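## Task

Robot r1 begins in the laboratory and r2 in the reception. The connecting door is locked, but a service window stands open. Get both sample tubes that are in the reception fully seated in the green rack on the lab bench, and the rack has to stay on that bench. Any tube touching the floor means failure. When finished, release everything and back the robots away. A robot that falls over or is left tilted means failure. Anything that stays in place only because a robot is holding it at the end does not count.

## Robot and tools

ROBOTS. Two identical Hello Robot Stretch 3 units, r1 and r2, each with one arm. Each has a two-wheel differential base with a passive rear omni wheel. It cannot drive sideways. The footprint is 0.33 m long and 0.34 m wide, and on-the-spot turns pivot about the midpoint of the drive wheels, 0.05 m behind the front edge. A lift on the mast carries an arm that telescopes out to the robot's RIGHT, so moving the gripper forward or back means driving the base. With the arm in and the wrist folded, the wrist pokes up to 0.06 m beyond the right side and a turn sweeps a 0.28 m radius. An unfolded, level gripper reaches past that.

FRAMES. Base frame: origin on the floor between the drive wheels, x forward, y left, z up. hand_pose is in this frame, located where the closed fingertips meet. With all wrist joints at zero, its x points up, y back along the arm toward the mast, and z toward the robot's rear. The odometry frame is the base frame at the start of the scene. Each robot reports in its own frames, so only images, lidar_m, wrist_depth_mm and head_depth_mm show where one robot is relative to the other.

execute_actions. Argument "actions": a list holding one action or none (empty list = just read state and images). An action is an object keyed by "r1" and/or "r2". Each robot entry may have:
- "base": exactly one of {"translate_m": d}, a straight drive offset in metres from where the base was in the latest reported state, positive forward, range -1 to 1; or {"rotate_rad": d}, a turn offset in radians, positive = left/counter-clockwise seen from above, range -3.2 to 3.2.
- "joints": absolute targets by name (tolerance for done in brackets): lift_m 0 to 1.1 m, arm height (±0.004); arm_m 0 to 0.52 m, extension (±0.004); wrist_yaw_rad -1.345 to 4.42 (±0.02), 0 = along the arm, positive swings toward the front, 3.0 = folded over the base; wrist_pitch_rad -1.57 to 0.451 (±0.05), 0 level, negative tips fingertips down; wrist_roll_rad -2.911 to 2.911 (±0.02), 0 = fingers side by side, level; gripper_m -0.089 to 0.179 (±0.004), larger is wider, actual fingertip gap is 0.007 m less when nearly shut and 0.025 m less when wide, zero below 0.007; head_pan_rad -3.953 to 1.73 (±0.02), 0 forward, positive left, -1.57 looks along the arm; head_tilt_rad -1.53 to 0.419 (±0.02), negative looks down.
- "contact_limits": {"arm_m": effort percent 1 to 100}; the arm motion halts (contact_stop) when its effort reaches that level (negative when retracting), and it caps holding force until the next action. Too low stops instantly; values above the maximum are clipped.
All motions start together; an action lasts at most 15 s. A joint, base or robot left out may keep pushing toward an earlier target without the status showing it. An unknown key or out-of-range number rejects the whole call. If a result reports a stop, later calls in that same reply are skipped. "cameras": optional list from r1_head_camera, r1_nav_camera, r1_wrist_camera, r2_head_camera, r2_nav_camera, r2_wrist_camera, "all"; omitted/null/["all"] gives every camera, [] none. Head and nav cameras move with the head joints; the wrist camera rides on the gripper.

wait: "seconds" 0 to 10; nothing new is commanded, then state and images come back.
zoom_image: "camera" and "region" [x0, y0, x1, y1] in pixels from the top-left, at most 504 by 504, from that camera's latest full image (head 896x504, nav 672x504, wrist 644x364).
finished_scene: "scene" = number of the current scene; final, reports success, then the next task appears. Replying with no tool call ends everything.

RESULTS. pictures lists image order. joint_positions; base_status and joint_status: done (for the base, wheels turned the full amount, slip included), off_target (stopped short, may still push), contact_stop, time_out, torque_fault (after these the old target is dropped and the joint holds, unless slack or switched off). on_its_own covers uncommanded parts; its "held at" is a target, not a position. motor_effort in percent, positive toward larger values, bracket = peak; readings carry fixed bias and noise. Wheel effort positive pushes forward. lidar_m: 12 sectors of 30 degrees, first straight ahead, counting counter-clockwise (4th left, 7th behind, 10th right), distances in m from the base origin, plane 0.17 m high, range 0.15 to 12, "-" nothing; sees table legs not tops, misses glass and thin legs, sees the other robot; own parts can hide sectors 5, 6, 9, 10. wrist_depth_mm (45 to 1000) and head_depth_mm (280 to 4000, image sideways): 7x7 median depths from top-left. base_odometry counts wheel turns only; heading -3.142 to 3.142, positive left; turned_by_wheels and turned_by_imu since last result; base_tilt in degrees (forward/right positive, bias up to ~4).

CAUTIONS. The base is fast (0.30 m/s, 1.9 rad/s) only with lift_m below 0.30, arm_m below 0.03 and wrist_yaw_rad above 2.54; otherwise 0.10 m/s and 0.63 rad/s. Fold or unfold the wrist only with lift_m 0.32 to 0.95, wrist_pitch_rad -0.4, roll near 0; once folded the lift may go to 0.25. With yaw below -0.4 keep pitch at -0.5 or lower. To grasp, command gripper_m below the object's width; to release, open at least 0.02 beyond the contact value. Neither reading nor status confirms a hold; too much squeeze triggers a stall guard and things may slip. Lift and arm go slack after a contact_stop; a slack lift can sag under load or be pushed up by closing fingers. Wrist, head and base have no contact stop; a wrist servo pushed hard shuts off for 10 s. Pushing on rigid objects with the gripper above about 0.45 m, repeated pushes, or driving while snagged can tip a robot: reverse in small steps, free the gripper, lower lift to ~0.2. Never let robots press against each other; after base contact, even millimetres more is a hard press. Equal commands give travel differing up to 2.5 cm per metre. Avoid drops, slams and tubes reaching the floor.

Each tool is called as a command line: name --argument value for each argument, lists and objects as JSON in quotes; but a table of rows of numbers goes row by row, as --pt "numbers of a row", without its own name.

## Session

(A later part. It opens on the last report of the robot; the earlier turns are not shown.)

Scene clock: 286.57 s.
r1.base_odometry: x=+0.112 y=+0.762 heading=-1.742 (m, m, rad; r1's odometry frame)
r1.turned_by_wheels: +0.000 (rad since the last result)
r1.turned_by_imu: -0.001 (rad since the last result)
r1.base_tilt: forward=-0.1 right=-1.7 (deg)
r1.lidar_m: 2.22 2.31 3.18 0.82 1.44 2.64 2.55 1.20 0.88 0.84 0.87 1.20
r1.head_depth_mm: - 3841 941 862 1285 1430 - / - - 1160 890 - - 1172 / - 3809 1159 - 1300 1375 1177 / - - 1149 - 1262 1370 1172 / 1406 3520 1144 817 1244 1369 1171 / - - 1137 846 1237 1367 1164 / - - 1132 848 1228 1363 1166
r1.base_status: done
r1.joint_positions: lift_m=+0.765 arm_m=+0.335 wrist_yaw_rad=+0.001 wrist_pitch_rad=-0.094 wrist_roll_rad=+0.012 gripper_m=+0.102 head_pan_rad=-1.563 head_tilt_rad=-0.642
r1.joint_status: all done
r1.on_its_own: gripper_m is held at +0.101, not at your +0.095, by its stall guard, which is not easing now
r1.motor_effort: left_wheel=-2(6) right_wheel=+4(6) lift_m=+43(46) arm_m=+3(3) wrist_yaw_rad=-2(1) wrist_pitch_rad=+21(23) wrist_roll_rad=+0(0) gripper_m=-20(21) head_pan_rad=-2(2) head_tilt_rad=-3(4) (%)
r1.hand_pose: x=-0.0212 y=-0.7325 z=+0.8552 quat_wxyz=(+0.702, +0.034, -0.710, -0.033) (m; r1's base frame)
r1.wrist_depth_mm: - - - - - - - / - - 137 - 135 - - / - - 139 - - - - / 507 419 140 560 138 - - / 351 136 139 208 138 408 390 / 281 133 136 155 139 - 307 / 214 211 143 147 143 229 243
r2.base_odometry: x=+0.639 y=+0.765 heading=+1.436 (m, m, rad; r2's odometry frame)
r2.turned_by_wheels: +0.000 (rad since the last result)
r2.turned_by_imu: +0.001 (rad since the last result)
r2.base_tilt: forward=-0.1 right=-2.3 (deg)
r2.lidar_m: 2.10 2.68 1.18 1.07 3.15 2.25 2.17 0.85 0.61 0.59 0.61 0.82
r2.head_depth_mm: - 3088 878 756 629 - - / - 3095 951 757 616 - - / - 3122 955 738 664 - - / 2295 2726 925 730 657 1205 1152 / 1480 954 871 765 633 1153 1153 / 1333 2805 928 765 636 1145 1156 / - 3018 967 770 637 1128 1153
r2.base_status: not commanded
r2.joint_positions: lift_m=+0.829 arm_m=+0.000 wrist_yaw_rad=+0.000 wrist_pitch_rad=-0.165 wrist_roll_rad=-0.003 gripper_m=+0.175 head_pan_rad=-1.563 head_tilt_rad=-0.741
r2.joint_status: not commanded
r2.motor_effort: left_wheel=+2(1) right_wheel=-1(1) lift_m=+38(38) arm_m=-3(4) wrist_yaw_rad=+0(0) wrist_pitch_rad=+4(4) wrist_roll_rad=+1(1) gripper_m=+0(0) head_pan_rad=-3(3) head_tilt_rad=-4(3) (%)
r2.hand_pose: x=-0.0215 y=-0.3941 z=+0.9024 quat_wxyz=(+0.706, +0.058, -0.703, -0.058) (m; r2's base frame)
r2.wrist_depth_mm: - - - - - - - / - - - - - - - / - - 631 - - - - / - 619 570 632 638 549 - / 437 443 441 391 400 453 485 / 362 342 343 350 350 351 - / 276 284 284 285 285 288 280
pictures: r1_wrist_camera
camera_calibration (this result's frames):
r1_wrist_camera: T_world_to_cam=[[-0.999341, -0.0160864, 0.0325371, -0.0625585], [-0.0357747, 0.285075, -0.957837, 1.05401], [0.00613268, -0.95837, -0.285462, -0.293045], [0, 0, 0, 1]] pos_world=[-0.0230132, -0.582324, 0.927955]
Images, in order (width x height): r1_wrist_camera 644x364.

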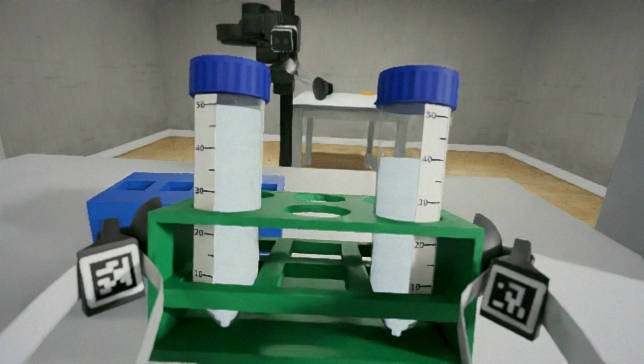

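Re-squeeze, level, check.

execute_actions --actions '[{"r1":{"joints":{"gripper_m":0.096,"wrist_pitch_rad":0.08}}}]' --cameras '["r1_wrist_camera"]'

Scene clock: 289.70 s.
r1.base_odometry: x=+0.112 y=+0.762 heading=-1.742 (m, m, rad; r1's odometry frame)
r1.turned_by_wheels: +0.000 (rad since the last result)
r1.turned_by_imu: -0.001 (rad since the last result)
r1.base_tilt: forward=+0.0 right=-1.6 (deg)
r1.lidar_m: 2.22 2.31 3.16 0.82 1.43 2.64 2.55 1.20 0.88 0.84 0.87 1.20
r1.head_depth_mm: - 3749 946 865 1279 1428 - / - - 1164 892 - - 1183 / - 3715 1163 - 1296 1373 1177 / - - 1148 - 1259 1377 1178 / 1409 3438 1141 819 1244 1371 1171 / - - 1143 847 1232 1367 1166 / - - 1135 841 1229 1365 1176
r1.base_status: not commanded
r1.joint_positions: lift_m=+0.765 arm_m=+0.335 wrist_yaw_rad=+0.001 wrist_pitch_rad=+0.034 wrist_roll_rad=+0.012 gripper_m=+0.097 head_pan_rad=-1.563 head_tilt_rad=-0.642
r1.joint_status: all done
r1.motor_effort: left_wheel=-2(1) right_wheel=+3(3) lift_m=+43(43) arm_m=+3(3) wrist_yaw_rad=-2(1) wrist_pitch_rad=+22(25) wrist_roll_rad=+0(0) gripper_m=-23(55) head_pan_rad=-3(2) head_tilt_rad=-3(3) (%)
r1.hand_pose: x=-0.0212 y=-0.7366 z=+0.8878 quat_wxyz=(+0.703, -0.011, -0.711, +0.012) (m; r1's base frame)
r1.wrist_depth_mm: - - - - - - - / - - 135 - 135 - - / - - 139 - - - - / - - 140 - 138 - - / 495 136 139 208 137 - - / 372 132 136 155 138 - 389 / 267 262 144 146 142 289 314
r2.base_odometry: x=+0.639 y=+0.765 heading=+1.436 (m, m, rad; r2's odometry frame)
r2.turned_by_wheels: +0.000 (rad since the last result)
r2.turned_by_imu: +0.000 (rad since the last result)
r2.base_tilt: forward=+0.1 right=-2.2 (deg)
r2.lidar_m: 2.11 2.68 1.18 1.07 3.15 2.25 2.18 0.85 0.61 0.59 0.61 0.82
r2.head_depth_mm: - 3072 876 757 629 - - / - 3092 949 758 616 - - / - 3120 954 737 663 - - / 2312 2839 925 730 657 1201 1151 / 1484 925 866 765 635 1153 1151 / 1334 2419 930 766 635 1138 1157 / - 3022 969 769 636 1131 1160
r2.base_status: not commanded
r2.joint_positions: lift_m=+0.829 arm_m=+0.000 wrist_yaw_rad=+0.000 wrist_pitch_rad=-0.165 wrist_roll_rad=-0.003 gripper_m=+0.175 head_pan_rad=-1.563 head_tilt_rad=-0.741
r2.joint_status: not commanded
r2.motor_effort: left_wheel=+1(1) right_wheel=-1(1) lift_m=+38(38) arm_m=-3(3) wrist_yaw_rad=+1(0) wrist_pitch_rad=+4(4) wrist_roll_rad=+1(1) gripper_m=+0(0) head_pan_rad=-3(3) head_tilt_rad=-4(3) (%)
r2.hand_pose: x=-0.0215 y=-0.3941 z=+0.9024 quat_wxyz=(+0.706, +0.058, -0.703, -0.058) (m; r2's base frame)
r2.wrist_depth_mm: - - - - - - - / - - 792 - - - - / - - 575 - - - - / - 619 613 616 635 551 - / 438 446 445 391 400 455 485 / 360 334 347 349 352 353 - / 275 285 286 285 286 291 279
pictures: r1_wrist_camera
camera_calibration (this result's frames):
r1_wrist_camera: T_world_to_cam=[[-0.999344, -0.0119155, 0.0341885, -0.0620496], [-0.0356595, 0.160571, -0.98638, 1.02007], [0.00626356, -0.986952, -0.160891, -0.419283], [0, 0, 0, 1]] pos_world=[-0.0230074, -0.578346, 0.940843]
Images, in order (width x height): r1_wrist_camera 644x364.

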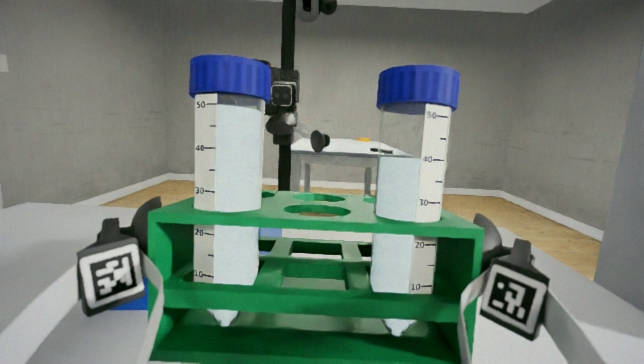

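execute_actions --actions '[{"r1":{"base":{"rotate_rad":-3.14},"joints":{"arm_m":0.28,"head_tilt_rad":-0.55}}}]' --cameras '["r1_wrist_camera","r1_head_camera"]'

Scene clock: 299.30 s.
r1.base_odometry: x=+0.112 y=+0.762 heading=+1.401 (m, m, rad; r1's odometry frame)
r1.turned_by_wheels: -3.140 (rad since the last result)
r1.turned_by_imu: -3.146 (rad since the last result)
r1.base_tilt: forward=+0.0 right=-1.4 (deg)
r1.lidar_m: 2.55 1.20 0.87 0.84 0.88 1.19 2.22 2.31 3.11 0.82 0.93 2.65
r1.head_depth_mm: 3039 3382 3500 2353 1800 1498 - / 3067 3394 3487 2382 1875 - 1195 / 2955 3334 3066 1013 - 1377 1218 / 3006 3234 1392 776 - 1454 1223 / 2956 3187 1396 966 1784 1443 1216 / 2969 3186 1376 1002 1784 1438 1217 / 2912 3237 1354 992 1691 1398 1215
r1.base_status: done
r1.joint_positions: lift_m=+0.765 arm_m=+0.280 wrist_yaw_rad=+0.001 wrist_pitch_rad=+0.034 wrist_roll_rad=+0.012 gripper_m=+0.100 head_pan_rad=-1.563 head_tilt_rad=-0.557
r1.joint_status: all done
r1.motor_effort: left_wheel=+2(7) right_wheel=-1(6) lift_m=+43(42) arm_m=-3(1) wrist_yaw_rad=+0(1) wrist_pitch_rad=+22(22) wrist_roll_rad=+0(0) gripper_m=-21(22) head_pan_rad=-2(3) head_tilt_rad=+3(10) (%)
r1.hand_pose: x=-0.0213 y=-0.6822 z=+0.8880 quat_wxyz=(+0.703, -0.012, -0.711, +0.012) (m; r1's base frame)
r1.wrist_depth_mm: - - - - - - - / - - 137 - 134 - - / - - 139 - - - - / - 891 140 - 138 - - / 497 136 139 208 138 - - / 366 133 136 155 139 - - / 291 288 143 146 142 292 -
r2.base_odometry: x=+0.639 y=+0.765 heading=+1.436 (m, m, rad; r2's odometry frame)
r2.turned_by_wheels: +0.000 (rad since the last result)
r2.turned_by_imu: +0.001 (rad since the last result)
r2.base_tilt: forward=-0.1 right=-2.2 (deg)
r2.lidar_m: 2.10 2.68 1.19 1.07 3.18 2.25 2.17 0.85 0.61 0.59 0.61 0.82
r2.head_depth_mm: - 3100 875 755 630 - - / - 3067 949 758 616 - - / - 3106 952 738 664 - - / 1185 2392 958 731 658 1208 1150 / 2144 3156 958 765 633 1152 1150 / 2330 3011 964 765 636 1142 1158 / - 3014 966 767 638 1127 1159
r2.base_status: not commanded
r2.joint_positions: lift_m=+0.829 arm_m=+0.000 wrist_yaw_rad=+0.000 wrist_pitch_rad=-0.165 wrist_roll_rad=-0.003 gripper_m=+0.175 head_pan_rad=-1.563 head_tilt_rad=-0.741
r2.joint_status: not commanded
r2.motor_effort: left_wheel=+2(1) right_wheel=-1(1) lift_m=+39(38) arm_m=-3(3) wrist_yaw_rad=+1(1) wrist_pitch_rad=+4(4) wrist_roll_rad=+1(1) gripper_m=+0(0) head_pan_rad=-3(2) head_tilt_rad=-3(2) (%)
r2.hand_pose: x=-0.0215 y=-0.3941 z=+0.9024 quat_wxyz=(+0.706, +0.058, -0.703, -0.058) (m; r2's base frame)
r2.wrist_depth_mm: - - - - - - - / - - - - - - - / - - - - - - - / - 620 623 626 621 549 - / 446 444 440 388 402 452 482 / 361 335 347 348 352 348 - / 273 286 283 285 286 289 276
pictures: r1_head_camera (sideways: a quarter turn clockwise sets it upright), r1_wrist_camera
camera_calibration (this result's frames):
r1_head_camera: T_world_to_cam=[[0.00760378, 0.572456, -0.8199, 1.09547], [0.999534, -0.0286024, -0.0107005, 0.0100193], [-0.0295767, -0.819437, -0.572406, 0.706475], [0, 0, 0, 1]] pos_world=[0.00255081, -0.0479118, 1.30268]
r1_wrist_camera: T_world_to_cam=[[-0.999349, -0.0114732, 0.034203, -0.0612255], [-0.0355983, 0.159833, -0.986502, 1.01112], [0.00585157, -0.987077, -0.160137, -0.366261], [0, 0, 0, 1]] pos_world=[-0.0230481, -0.523841, 0.940919]
Images, in order (width x height): r1_head_camera 896x504, r1_wrist_camera 644x364.

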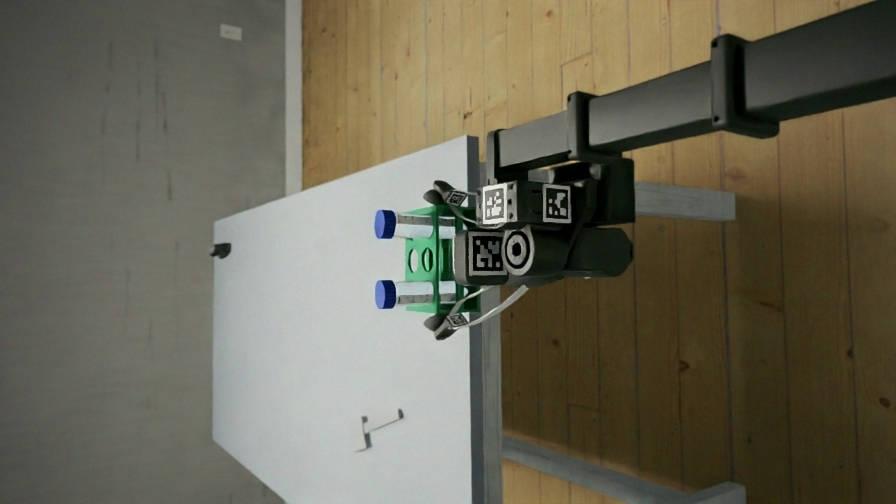

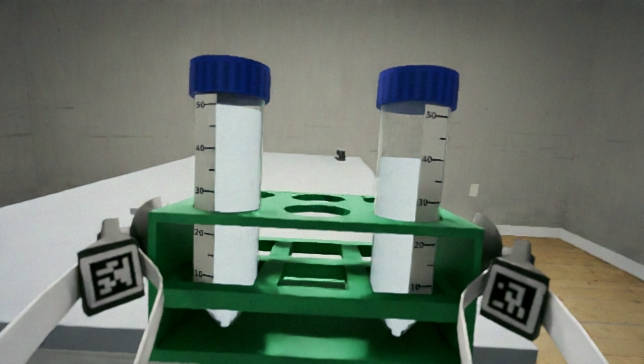

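execute_actions --actions '[{"r1":{"joints":{"arm_m":0.5,"lift_m":0.725}}}]' --cameras '["r1_wrist_camera"]'

execute_actions --actions '[{"r1":{"joints":{"lift_m":0.686}}}]' --cameras '["r1_wrist_camera","r1_head_camera"]'

Scene clock: 305.67 s.
r1.base_odometry: x=+0.112 y=+0.762 heading=+1.401 (m, m, rad; r1's odometry frame)
r1.turned_by_wheels: +0.000 (rad since the last result)
r1.turned_by_imu: -0.001 (rad since the last result)
r1.base_tilt: forward=-0.2 right=-1.5 (deg)
r1.lidar_m: 2.55 1.21 0.88 0.84 0.87 1.19 2.22 2.30 3.15 0.82 0.93 2.65
r1.head_depth_mm: 3039 3368 3487 2393 1819 1448 1239 / 3004 3347 3469 2376 1859 - - / 2972 3355 3053 1115 1137 1378 1223 / 2982 3208 1400 - 1795 1454 1215 / 2993 3179 1383 966 1785 1450 1216 / 2983 3146 1378 998 1790 1436 1213 / 2950 3227 1374 996 1659 1403 1211
r1.base_status: not commanded
r1.joint_positions: lift_m=+0.725 arm_m=+0.500 wrist_yaw_rad=+0.001 wrist_pitch_rad=+0.035 wrist_roll_rad=+0.012 gripper_m=+0.100 head_pan_rad=-1.563 head_tilt_rad=-0.556
r1.joint_status: all done
r1.motor_effort: left_wheel=+2(2) right_wheel=-1(1) lift_m=+27(39) arm_m=+3(5) wrist_yaw_rad=-1(1) wrist_pitch_rad=+21(22) wrist_roll_rad=+0(0) gripper_m=-21(22) head_pan_rad=-4(3) head_tilt_rad=+2(2) (%)
r1.hand_pose: x=-0.0213 y=-0.9016 z=+0.8489 quat_wxyz=(+0.703, -0.012, -0.711, +0.012) (m; r1's base frame)
r1.wrist_depth_mm: - - - - - - - / - - 137 - 134 - - / - - 138 - - - - / 665 684 140 799 138 - - / 371 136 139 207 138 - - / 289 133 136 155 139 - - / 207 203 144 146 143 221 -
r2.base_odometry: x=+0.639 y=+0.765 heading=+1.436 (m, m, rad; r2's odometry frame)
r2.turned_by_wheels: +0.000 (rad since the last result)
r2.turned_by_imu: +0.001 (rad since the last result)
r2.base_tilt: forward=-0.1 right=-2.2 (deg)
r2.lidar_m: 2.10 2.68 1.19 1.07 3.17 2.25 2.18 0.85 0.61 0.59 0.61 0.82
r2.head_depth_mm: - 3092 876 756 628 - - / - 3087 952 759 616 - - / - 3102 955 739 663 - - / 1205 2408 958 728 657 1201 1153 / 2127 3128 959 766 633 1152 1156 / 2360 2976 962 765 636 1139 1159 / - 3043 969 768 637 1124 1156
r2.base_status: not commanded
r2.joint_positions: lift_m=+0.829 arm_m=+0.000 wrist_yaw_rad=+0.000 wrist_pitch_rad=-0.165 wrist_roll_rad=-0.003 gripper_m=+0.175 head_pan_rad=-1.563 head_tilt_rad=-0.741
r2.joint_status: not commanded
r2.motor_effort: left_wheel=+1(1) right_wheel=-1(1) lift_m=+38(38) arm_m=-4(4) wrist_yaw_rad=+1(0) wrist_pitch_rad=+4(4) wrist_roll_rad=+1(1) gripper_m=-1(0) head_pan_rad=-2(3) head_tilt_rad=-4(4) (%)
r2.hand_pose: x=-0.0215 y=-0.3941 z=+0.9024 quat_wxyz=(+0.706, +0.058, -0.703, -0.058) (m; r2's base frame)
r2.wrist_depth_mm: - - - - - - - / - - - - - - - / - - - - - - - / - 611 627 605 629 546 - / 436 453 450 390 403 445 482 / 364 340 349 346 350 352 - / 273 285 281 287 286 287 278
pictures: r1_wrist_camera
camera_calibration (this result's frames):
r1_wrist_camera: T_world_to_cam=[[-0.999349, -0.0114373, 0.0342129, -0.0623816], [-0.035597, 0.158926, -0.986648, 1.00689], [0.00584725, -0.987224, -0.15923, -0.590062], [0, 0, 0, 1]] pos_world=[-0.0230485, -0.743258, 0.901625]
Images, in order (width x height): r1_wrist_camera 644x364.

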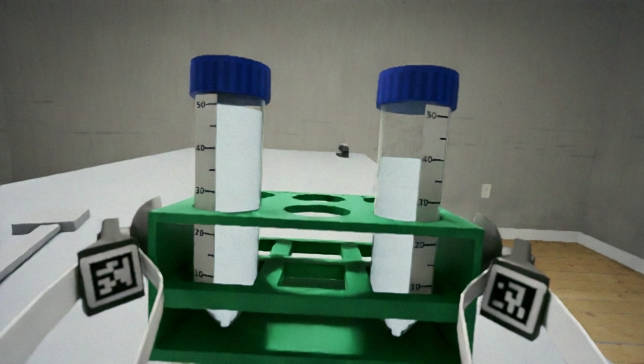

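Scene clock: 306.83 s.
r1.base_odometry: x=+0.112 y=+0.762 heading=+1.401 (m, m, rad; r1's odometry frame)
r1.turned_by_wheels: +0.000 (rad since the last result)
r1.turned_by_imu: +0.000 (rad since the last result)
r1.base_tilt: forward=+0.1 right=-1.5 (deg)
r1.lidar_m: 2.54 1.21 0.88 0.84 0.87 1.19 2.22 2.30 3.14 0.82 0.93 2.65
r1.head_depth_mm: 3022 3356 3456 2403 1792 1463 1224 / 3017 3348 3432 2346 1838 1491 - / 3022 3306 3062 1050 1151 1339 1217 / 2982 3230 1394 - 1801 1442 1217 / 2975 3121 1381 967 1794 1444 1205 / 2950 3191 1383 995 1765 1438 1214 / 2948 3259 1372 994 1663 1404 1209
r1.base_status: not commanded
r1.joint_positions: lift_m=+0.686 arm_m=+0.500 wrist_yaw_rad=+0.001 wrist_pitch_rad=+0.038 wrist_roll_rad=+0.012 gripper_m=+0.100 head_pan_rad=-1.563 head_tilt_rad=-0.556
r1.joint_status: all done
r1.motor_effort: left_wheel=+2(2) right_wheel=-1(1) lift_m=+27(27) arm_m=+3(3) wrist_yaw_rad=-1(1) wrist_pitch_rad=+20(21) wrist_roll_rad=+0(0) gripper_m=-21(22) head_pan_rad=-2(3) head_tilt_rad=+2(2) (%)
r1.hand_pose: x=-0.0213 y=-0.9017 z=+0.8106 quat_wxyz=(+0.703, -0.013, -0.711, +0.013) (m; r1's base frame)
r1.wrist_depth_mm: - - - - - - - / - - 136 - 133 - - / - - 138 - - - - / 428 513 140 596 138 - - / 286 136 139 208 137 - - / 211 133 136 155 139 - - / 153 149 143 146 143 163 175
r2.base_odometry: x=+0.639 y=+0.765 heading=+1.436 (m, m, rad; r2's odometry frame)
r2.turned_by_wheels: +0.000 (rad since the last result)
r2.turned_by_imu: +0.000 (rad since the last result)
r2.base_tilt: forward=+0.0 right=-2.3 (deg)
r2.lidar_m: 2.10 2.68 1.18 1.07 3.18 2.25 2.18 0.85 0.62 0.59 0.61 0.82
r2.head_depth_mm: - 3075 875 755 628 - - / - 3096 949 759 615 - - / - 3115 954 737 663 - - / 1227 2400 956 730 656 1204 1151 / 2140 3135 960 766 634 1154 1154 / 2333 2977 963 765 635 1141 1156 / - 2999 968 768 638 1132 1157
r2.base_status: not commanded
r2.joint_positions: lift_m=+0.829 arm_m=+0.000 wrist_yaw_rad=+0.000 wrist_pitch_rad=-0.165 wrist_roll_rad=-0.003 gripper_m=+0.175 head_pan_rad=-1.563 head_tilt_rad=-0.741
r2.joint_status: not commanded
r2.motor_effort: left_wheel=+1(1) right_wheel=-1(1) lift_m=+37(38) arm_m=-3(4) wrist_yaw_rad=+1(1) wrist_pitch_rad=+4(4) wrist_roll_rad=+1(1) gripper_m=+0(0) head_pan_rad=-3(3) head_tilt_rad=-4(4) (%)
r2.hand_pose: x=-0.0215 y=-0.3941 z=+0.9024 quat_wxyz=(+0.706, +0.058, -0.703, -0.058) (m; r2's base frame)
r2.wrist_depth_mm: - - - - - - - / - - - - - - - / - - - - - - - / - 616 612 622 623 543 - / 442 443 447 389 405 451 482 / 361 337 351 345 347 353 - / 275 283 285 286 288 287 279
pictures: r1_head_camera (sideways: a quarter turn clockwise sets it upright), r1_wrist_camera
camera_calibration (this result's frames):
r1_head_camera: T_world_to_cam=[[0.00760755, 0.57241, -0.819932, 1.09551], [0.999533, -0.028609, -0.0106985, 0.0100167], [-0.0295813, -0.819469, -0.57236, 0.706415], [0, 0, 0, 1]] pos_world=[0.00255053, -0.0479117, 1.30268]
r1_wrist_camera: T_world_to_cam=[[-0.999349, -0.0113465, 0.034238, -0.0610105], [-0.035592, 0.156325, -0.987064, 0.967102], [0.0058475, -0.98764, -0.156627, -0.598688], [0, 0, 0, 1]] pos_world=[-0.0230489, -0.743163, 0.86291]
Images, in order (width x height): r1_head_camera 896x504, r1_wrist_camera 644x364.

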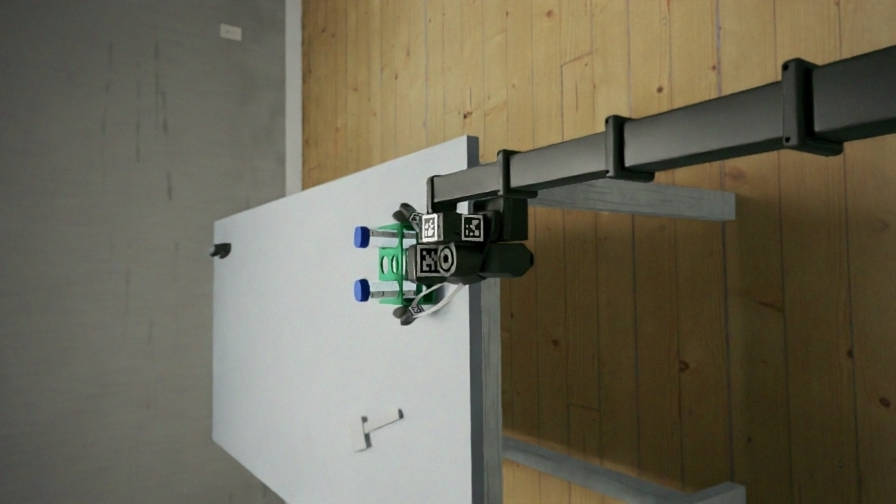

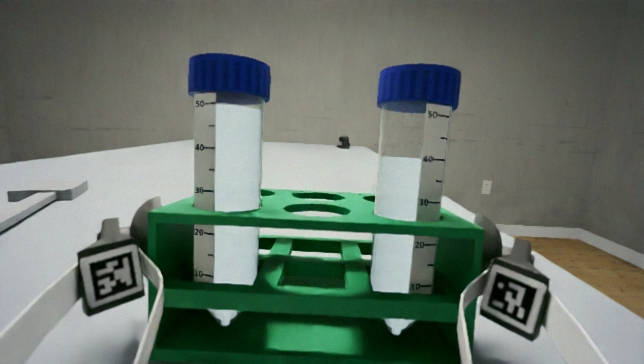

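Just touching; pitch down to seat it.

execute_actions --actions '[{"r1":{"joints":{"wrist_pitch_rad":0.01}}}]' --cameras '["r1_wrist_camera"]'

execute_actions --actions '[{"r1":{"joints":{"gripper_m":0.175}}}]' --cameras '["r1_wrist_camera"]'

execute_actions --actions '[{"r1":{"joints":{"arm_m":0.15}}}]' --cameras '["r1_wrist_camera","r1_head_camera"]'

Scene clock: 313.57 s.
r1.base_odometry: x=+0.112 y=+0.762 heading=+1.401 (m, m, rad; r1's odometry frame)
r1.turned_by_wheels: +0.000 (rad since the last result)
r1.turned_by_imu: -0.001 (rad since the last result)
r1.base_tilt: forward=-0.1 right=-1.5 (deg)
r1.lidar_m: 2.55 1.20 0.88 0.84 0.87 1.19 2.22 2.31 3.14 0.82 0.93 2.65
r1.head_depth_mm: 3006 3344 3464 2354 1812 1460 1222 / 2972 3373 3478 2367 1823 1494 - / 3042 3372 3035 1056 1150 1352 1212 / 2986 3246 1387 982 1778 1436 1209 / 2966 3188 1383 971 1788 1442 1211 / 2919 3101 1372 999 1771 1442 1205 / 2979 3254 1368 990 1658 1409 1212
r1.base_status: not commanded
r1.joint_positions: lift_m=+0.686 arm_m=+0.500 wrist_yaw_rad=+0.001 wrist_pitch_rad=+0.007 wrist_roll_rad=+0.012 gripper_m=+0.100 head_pan_rad=-1.563 head_tilt_rad=-0.556
r1.joint_status: all done
r1.motor_effort: left_wheel=+2(3) right_wheel=-1(2) lift_m=+27(27) arm_m=+3(3) wrist_yaw_rad=-1(2) wrist_pitch_rad=+1(19) wrist_roll_rad=+0(0) gripper_m=-21(22) head_pan_rad=-3(3) head_tilt_rad=+3(2) (%)
r1.hand_pose: x=-0.0213 y=-0.9011 z=+0.8027 quat_wxyz=(+0.703, -0.002, -0.711, +0.003) (m; r1's base frame)
r1.wrist_depth_mm: - - - - - - - / - - 125 - 126 - - / - - 130 - - - - / 378 441 135 203 133 - - / 256 135 137 170 135 339 - / 196 137 135 141 139 - 222 / 144 141 142 145 142 152 165
r2.base_odometry: x=+0.639 y=+0.765 heading=+1.436 (m, m, rad; r2's odometry frame)
r2.turned_by_wheels: +0.000 (rad since the last result)
r2.turned_by_imu: +0.000 (rad since the last result)
r2.base_tilt: forward=-0.1 right=-2.2 (deg)
r2.lidar_m: 2.10 2.67 1.18 1.07 3.18 2.26 2.18 0.85 0.61 0.59 0.60 0.82
r2.head_depth_mm: - 3078 878 756 629 - - / - 3069 948 757 616 - - / - 3124 953 739 663 - - / 1223 2408 956 730 658 1203 1150 / 2148 3132 964 765 634 1153 1151 / 2337 2973 962 765 635 1138 1160 / - 3029 970 769 639 1129 1153
r2.base_status: not commanded
r2.joint_positions: lift_m=+0.829 arm_m=+0.000 wrist_yaw_rad=+0.000 wrist_pitch_rad=-0.165 wrist_roll_rad=-0.003 gripper_m=+0.175 head_pan_rad=-1.563 head_tilt_rad=-0.741
r2.joint_status: not commanded
r2.motor_effort: left_wheel=+1(2) right_wheel=-1(1) lift_m=+38(38) arm_m=-3(4) wrist_yaw_rad=+0(1) wrist_pitch_rad=+4(4) wrist_roll_rad=+1(1) gripper_m=+1(0) head_pan_rad=-4(3) head_tilt_rad=-4(4) (%)
r2.hand_pose: x=-0.0215 y=-0.3941 z=+0.9024 quat_wxyz=(+0.706, +0.058, -0.703, -0.058) (m; r2's base frame)
r2.wrist_depth_mm: - - - - - - - / - - - - - - - / - - - - - - - / - 624 624 634 626 542 - / 449 445 443 392 408 452 483 / 359 340 348 347 351 349 - / 274 286 285 288 288 288 278
pictures: r1_wrist_camera
camera_calibration (this result's frames):
r1_wrist_camera: T_world_to_cam=[[-0.999349, -0.0123445, 0.0338997, -0.0613748], [-0.0356084, 0.186492, -0.981811, 0.982218], [0.00579793, -0.982379, -0.18681, -0.570409], [0, 0, 0, 1]] pos_world=[-0.0230524, -0.744291, 0.859875]
Images, in order (width x height): r1_wrist_camera 644x364.

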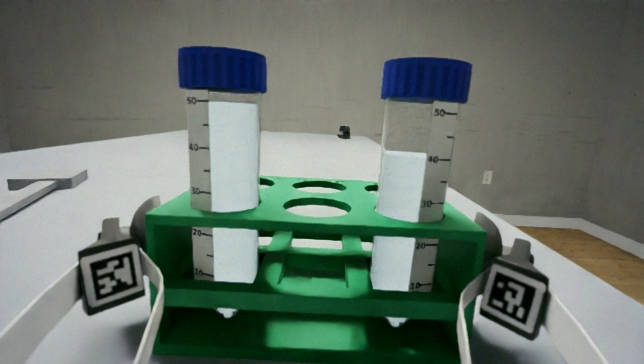

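Scene clock: 314.80 s.
r1.base_odometry: x=+0.112 y=+0.762 heading=+1.401 (m, m, rad; r1's odometry frame)
r1.turned_by_wheels: +0.000 (rad since the last result)
r1.turned_by_imu: +0.000 (rad since the last result)
r1.base_tilt: forward=-0.2 right=-1.6 (deg)
r1.lidar_m: 2.54 1.21 0.87 0.84 0.88 1.19 2.22 2.31 3.12 0.82 0.93 2.65
r1.head_depth_mm: 3039 3449 3469 2381 1818 1458 1223 / 2976 3322 3418 2355 1832 1493 - / 3001 3372 3044 1062 1155 1346 1222 / 2993 3193 1391 982 1790 1450 1212 / 2976 3183 1391 997 1777 1450 1204 / 2961 3181 1383 998 1797 1431 1208 / 2922 3261 1367 995 1660 1393 1217
r1.base_status: not commanded
r1.joint_positions: lift_m=+0.686 arm_m=+0.500 wrist_yaw_rad=+0.001 wrist_pitch_rad=-0.003 wrist_roll_rad=+0.012 gripper_m=+0.175 head_pan_rad=-1.563 head_tilt_rad=-0.556
r1.joint_status: all done
r1.motor_effort: left_wheel=+1(2) right_wheel=-1(1) lift_m=+26(27) arm_m=+3(3) wrist_yaw_rad=-1(1) wrist_pitch_rad=+6(6) wrist_roll_rad=+0(0) gripper_m=+1(92) head_pan_rad=-3(3) head_tilt_rad=+2(2) (%)
r1.hand_pose: x=-0.0213 y=-0.9009 z=+0.8001 quat_wxyz=(+0.703, +0.002, -0.711, -0.001) (m; r1's base frame)
r1.wrist_depth_mm: - - - - - - - / - - 126 - 124 - - / - - 130 - - - - / 372 411 136 357 134 - - / 264 136 140 169 137 293 - / - 148 138 146 137 181 221 / 140 140 139 141 144 149 155
r2.base_odometry: x=+0.639 y=+0.765 heading=+1.436 (m, m, rad; r2's odometry frame)
r2.turned_by_wheels: +0.000 (rad since the last result)
r2.turned_by_imu: +0.000 (rad since the last result)
r2.base_tilt: forward=+0.0 right=-2.2 (deg)
r2.lidar_m: 2.10 2.68 1.18 1.07 3.17 2.25 2.18 0.85 0.61 0.59 0.61 0.82
r2.head_depth_mm: - 3059 876 755 629 - - / - 3084 950 758 616 - - / - 3092 955 737 664 - - / 1225 2411 957 730 655 1207 1152 / 2152 3102 960 764 634 1153 1154 / 2350 3045 965 765 637 1136 1153 / - 3039 968 770 637 1125 1158
r2.base_status: not commanded
r2.joint_positions: lift_m=+0.829 arm_m=+0.000 wrist_yaw_rad=+0.000 wrist_pitch_rad=-0.165 wrist_roll_rad=-0.003 gripper_m=+0.175 head_pan_rad=-1.563 head_tilt_rad=-0.741
r2.joint_status: not commanded
r2.motor_effort: left_wheel=+1(1) right_wheel=-1(1) lift_m=+38(38) arm_m=-4(4) wrist_yaw_rad=+1(0) wrist_pitch_rad=+4(4) wrist_roll_rad=+1(1) gripper_m=+0(0) head_pan_rad=-3(3) head_tilt_rad=-3(3) (%)
r2.hand_pose: x=-0.0215 y=-0.3941 z=+0.9024 quat_wxyz=(+0.706, +0.058, -0.703, -0.058) (m; r2's base frame)
r2.wrist_depth_mm: - - - - - - - / - - - - - - - / - - - - - - - / - 627 613 616 639 536 - / 442 442 441 391 402 448 480 / 362 336 347 348 353 349 - / 274 284 287 286 285 287 281
pictures: r1_wrist_camera
camera_calibration (this result's frames):
r1_wrist_camera: T_world_to_cam=[[-0.999349, -0.0126928, 0.0337757, -0.0614973], [-0.0356134, 0.196617, -0.979833, 0.987117], [0.00579597, -0.980398, -0.196941, -0.560786], [0, 0, 0, 1]] pos_world=[-0.0230524, -0.744658, 0.858845]
Images, in order (width x height): r1_wrist_camera 644x364.

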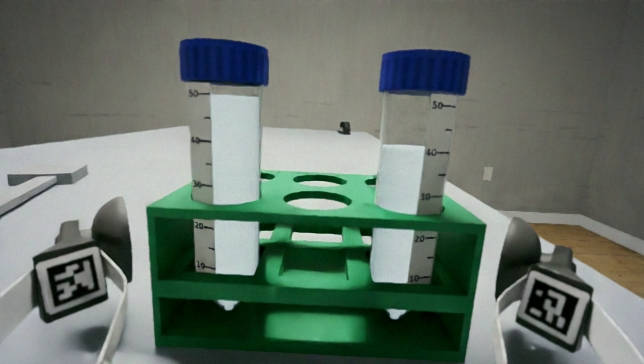

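Scene clock: 318.60 s.
r1.base_odometry: x=+0.112 y=+0.762 heading=+1.401 (m, m, rad; r1's odometry frame)
r1.turned_by_wheels: +0.000 (rad since the last result)
r1.turned_by_imu: -0.001 (rad since the last result)
r1.base_tilt: forward=+0.1 right=-1.6 (deg)
r1.lidar_m: 2.54 1.21 0.88 0.84 0.87 1.19 2.22 2.30 3.13 0.82 0.93 2.64
r1.head_depth_mm: 3016 3372 3452 2353 1804 1455 1231 / 3019 3347 3439 2344 1811 1530 - / 3002 3399 3059 1004 1636 1532 1155 / 2970 3203 1393 977 1803 - 1192 / 2952 3163 1378 995 1780 1443 1218 / 2920 3207 1379 999 1788 1438 1212 / 2931 3200 1363 992 1665 1404 1211
r1.base_status: not commanded
r1.joint_positions: lift_m=+0.686 arm_m=+0.150 wrist_yaw_rad=+0.001 wrist_pitch_rad=-0.005 wrist_roll_rad=+0.012 gripper_m=+0.175 head_pan_rad=-1.563 head_tilt_rad=-0.556
r1.joint_status: all done
r1.motor_effort: left_wheel=+2(2) right_wheel=-1(1) lift_m=+26(27) arm_m=-4(6) wrist_yaw_rad=-1(0) wrist_pitch_rad=+7(7) wrist_roll_rad=+0(0) gripper_m=+1(1) head_pan_rad=-2(3) head_tilt_rad=+3(3) (%)
r1.hand_pose: x=-0.0213 y=-0.5514 z=+0.7997 quat_wxyz=(+0.703, +0.002, -0.711, -0.002) (m; r1's base frame)
r1.wrist_depth_mm: - - - - - - - / - - - - - - - / - - - 810 - - - / 441 423 446 469 489 - - / 454 449 450 443 443 - - / - - - - 501 - - / - - - - 483 - -
r2.base_odometry: x=+0.639 y=+0.765 heading=+1.436 (m, m, rad; r2's odometry frame)
r2.turned_by_wheels: +0.000 (rad since the last result)
r2.turned_by_imu: +0.000 (rad since the last result)
r2.base_tilt: forward=+0.0 right=-2.3 (deg)
r2.lidar_m: 2.10 2.69 1.19 1.07 3.18 2.25 2.18 0.85 0.61 0.59 0.60 0.82
r2.head_depth_mm: - 3079 876 756 628 - - / - 3076 952 756 616 - - / - 3115 955 738 663 - - / 1225 2424 959 730 656 1201 1151 / 2143 3149 959 766 633 1147 1154 / 2350 2974 965 767 635 1138 1158 / - 3020 968 768 638 1130 1161
r2.base_status: not commanded
r2.joint_positions: lift_m=+0.829 arm_m=+0.000 wrist_yaw_rad=+0.000 wrist_pitch_rad=-0.165 wrist_roll_rad=-0.003 gripper_m=+0.175 head_pan_rad=-1.563 head_tilt_rad=-0.741
r2.joint_status: not commanded
r2.motor_effort: left_wheel=+2(1) right_wheel=-1(1) lift_m=+38(38) arm_m=-4(3) wrist_yaw_rad=+1(1) wrist_pitch_rad=+4(4) wrist_roll_rad=+1(1) gripper_m=+0(0) head_pan_rad=-3(3) head_tilt_rad=-4(3) (%)
r2.hand_pose: x=-0.0215 y=-0.3941 z=+0.9024 quat_wxyz=(+0.706, +0.058, -0.703, -0.058) (m; r2's base frame)
r2.wrist_depth_mm: - - - - - - - / - - - - - - - / - - - - - - - / - 620 613 619 641 537 - / 445 445 450 384 408 456 481 / 360 340 348 352 350 352 - / 272 287 282 284 286 288 279
pictures: r1_head_camera (sideways: a quarter turn clockwise sets it upright), r1_wrist_camera
camera_calibration (this result's frames):
r1_head_camera: T_world_to_cam=[[0.0076077, 0.572407, -0.819935, 1.09552], [0.999533, -0.0286092, -0.0106984, 0.0100165], [-0.0295815, -0.819471, -0.572357, 0.706411], [0, 0, 0, 1]] pos_world=[0.00255051, -0.0479117, 1.30268]
r1_wrist_camera: T_world_to_cam=[[-0.999349, -0.0127433, 0.0337573, -0.0570611], [-0.0356142, 0.198115, -0.979532, 0.918595], [0.00579467, -0.980096, -0.19844, -0.216828], [0, 0, 0, 1]] pos_world=[-0.0230525, -0.395227, 0.858692]
Images, in order (width x height): r1_head_camera 896x504, r1_wrist_camera 644x364.

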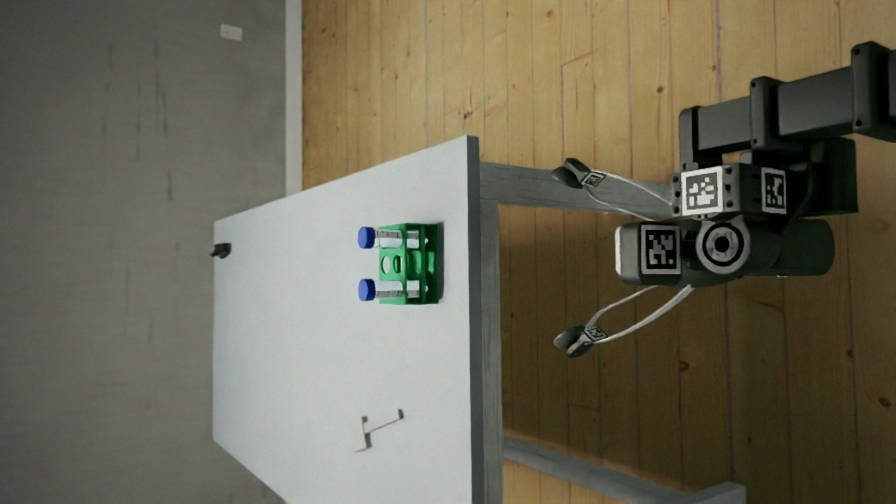

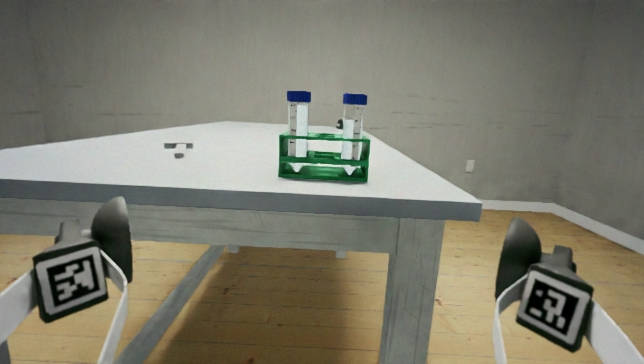

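finished_scene --scene 2

The scene is finished: the task was done.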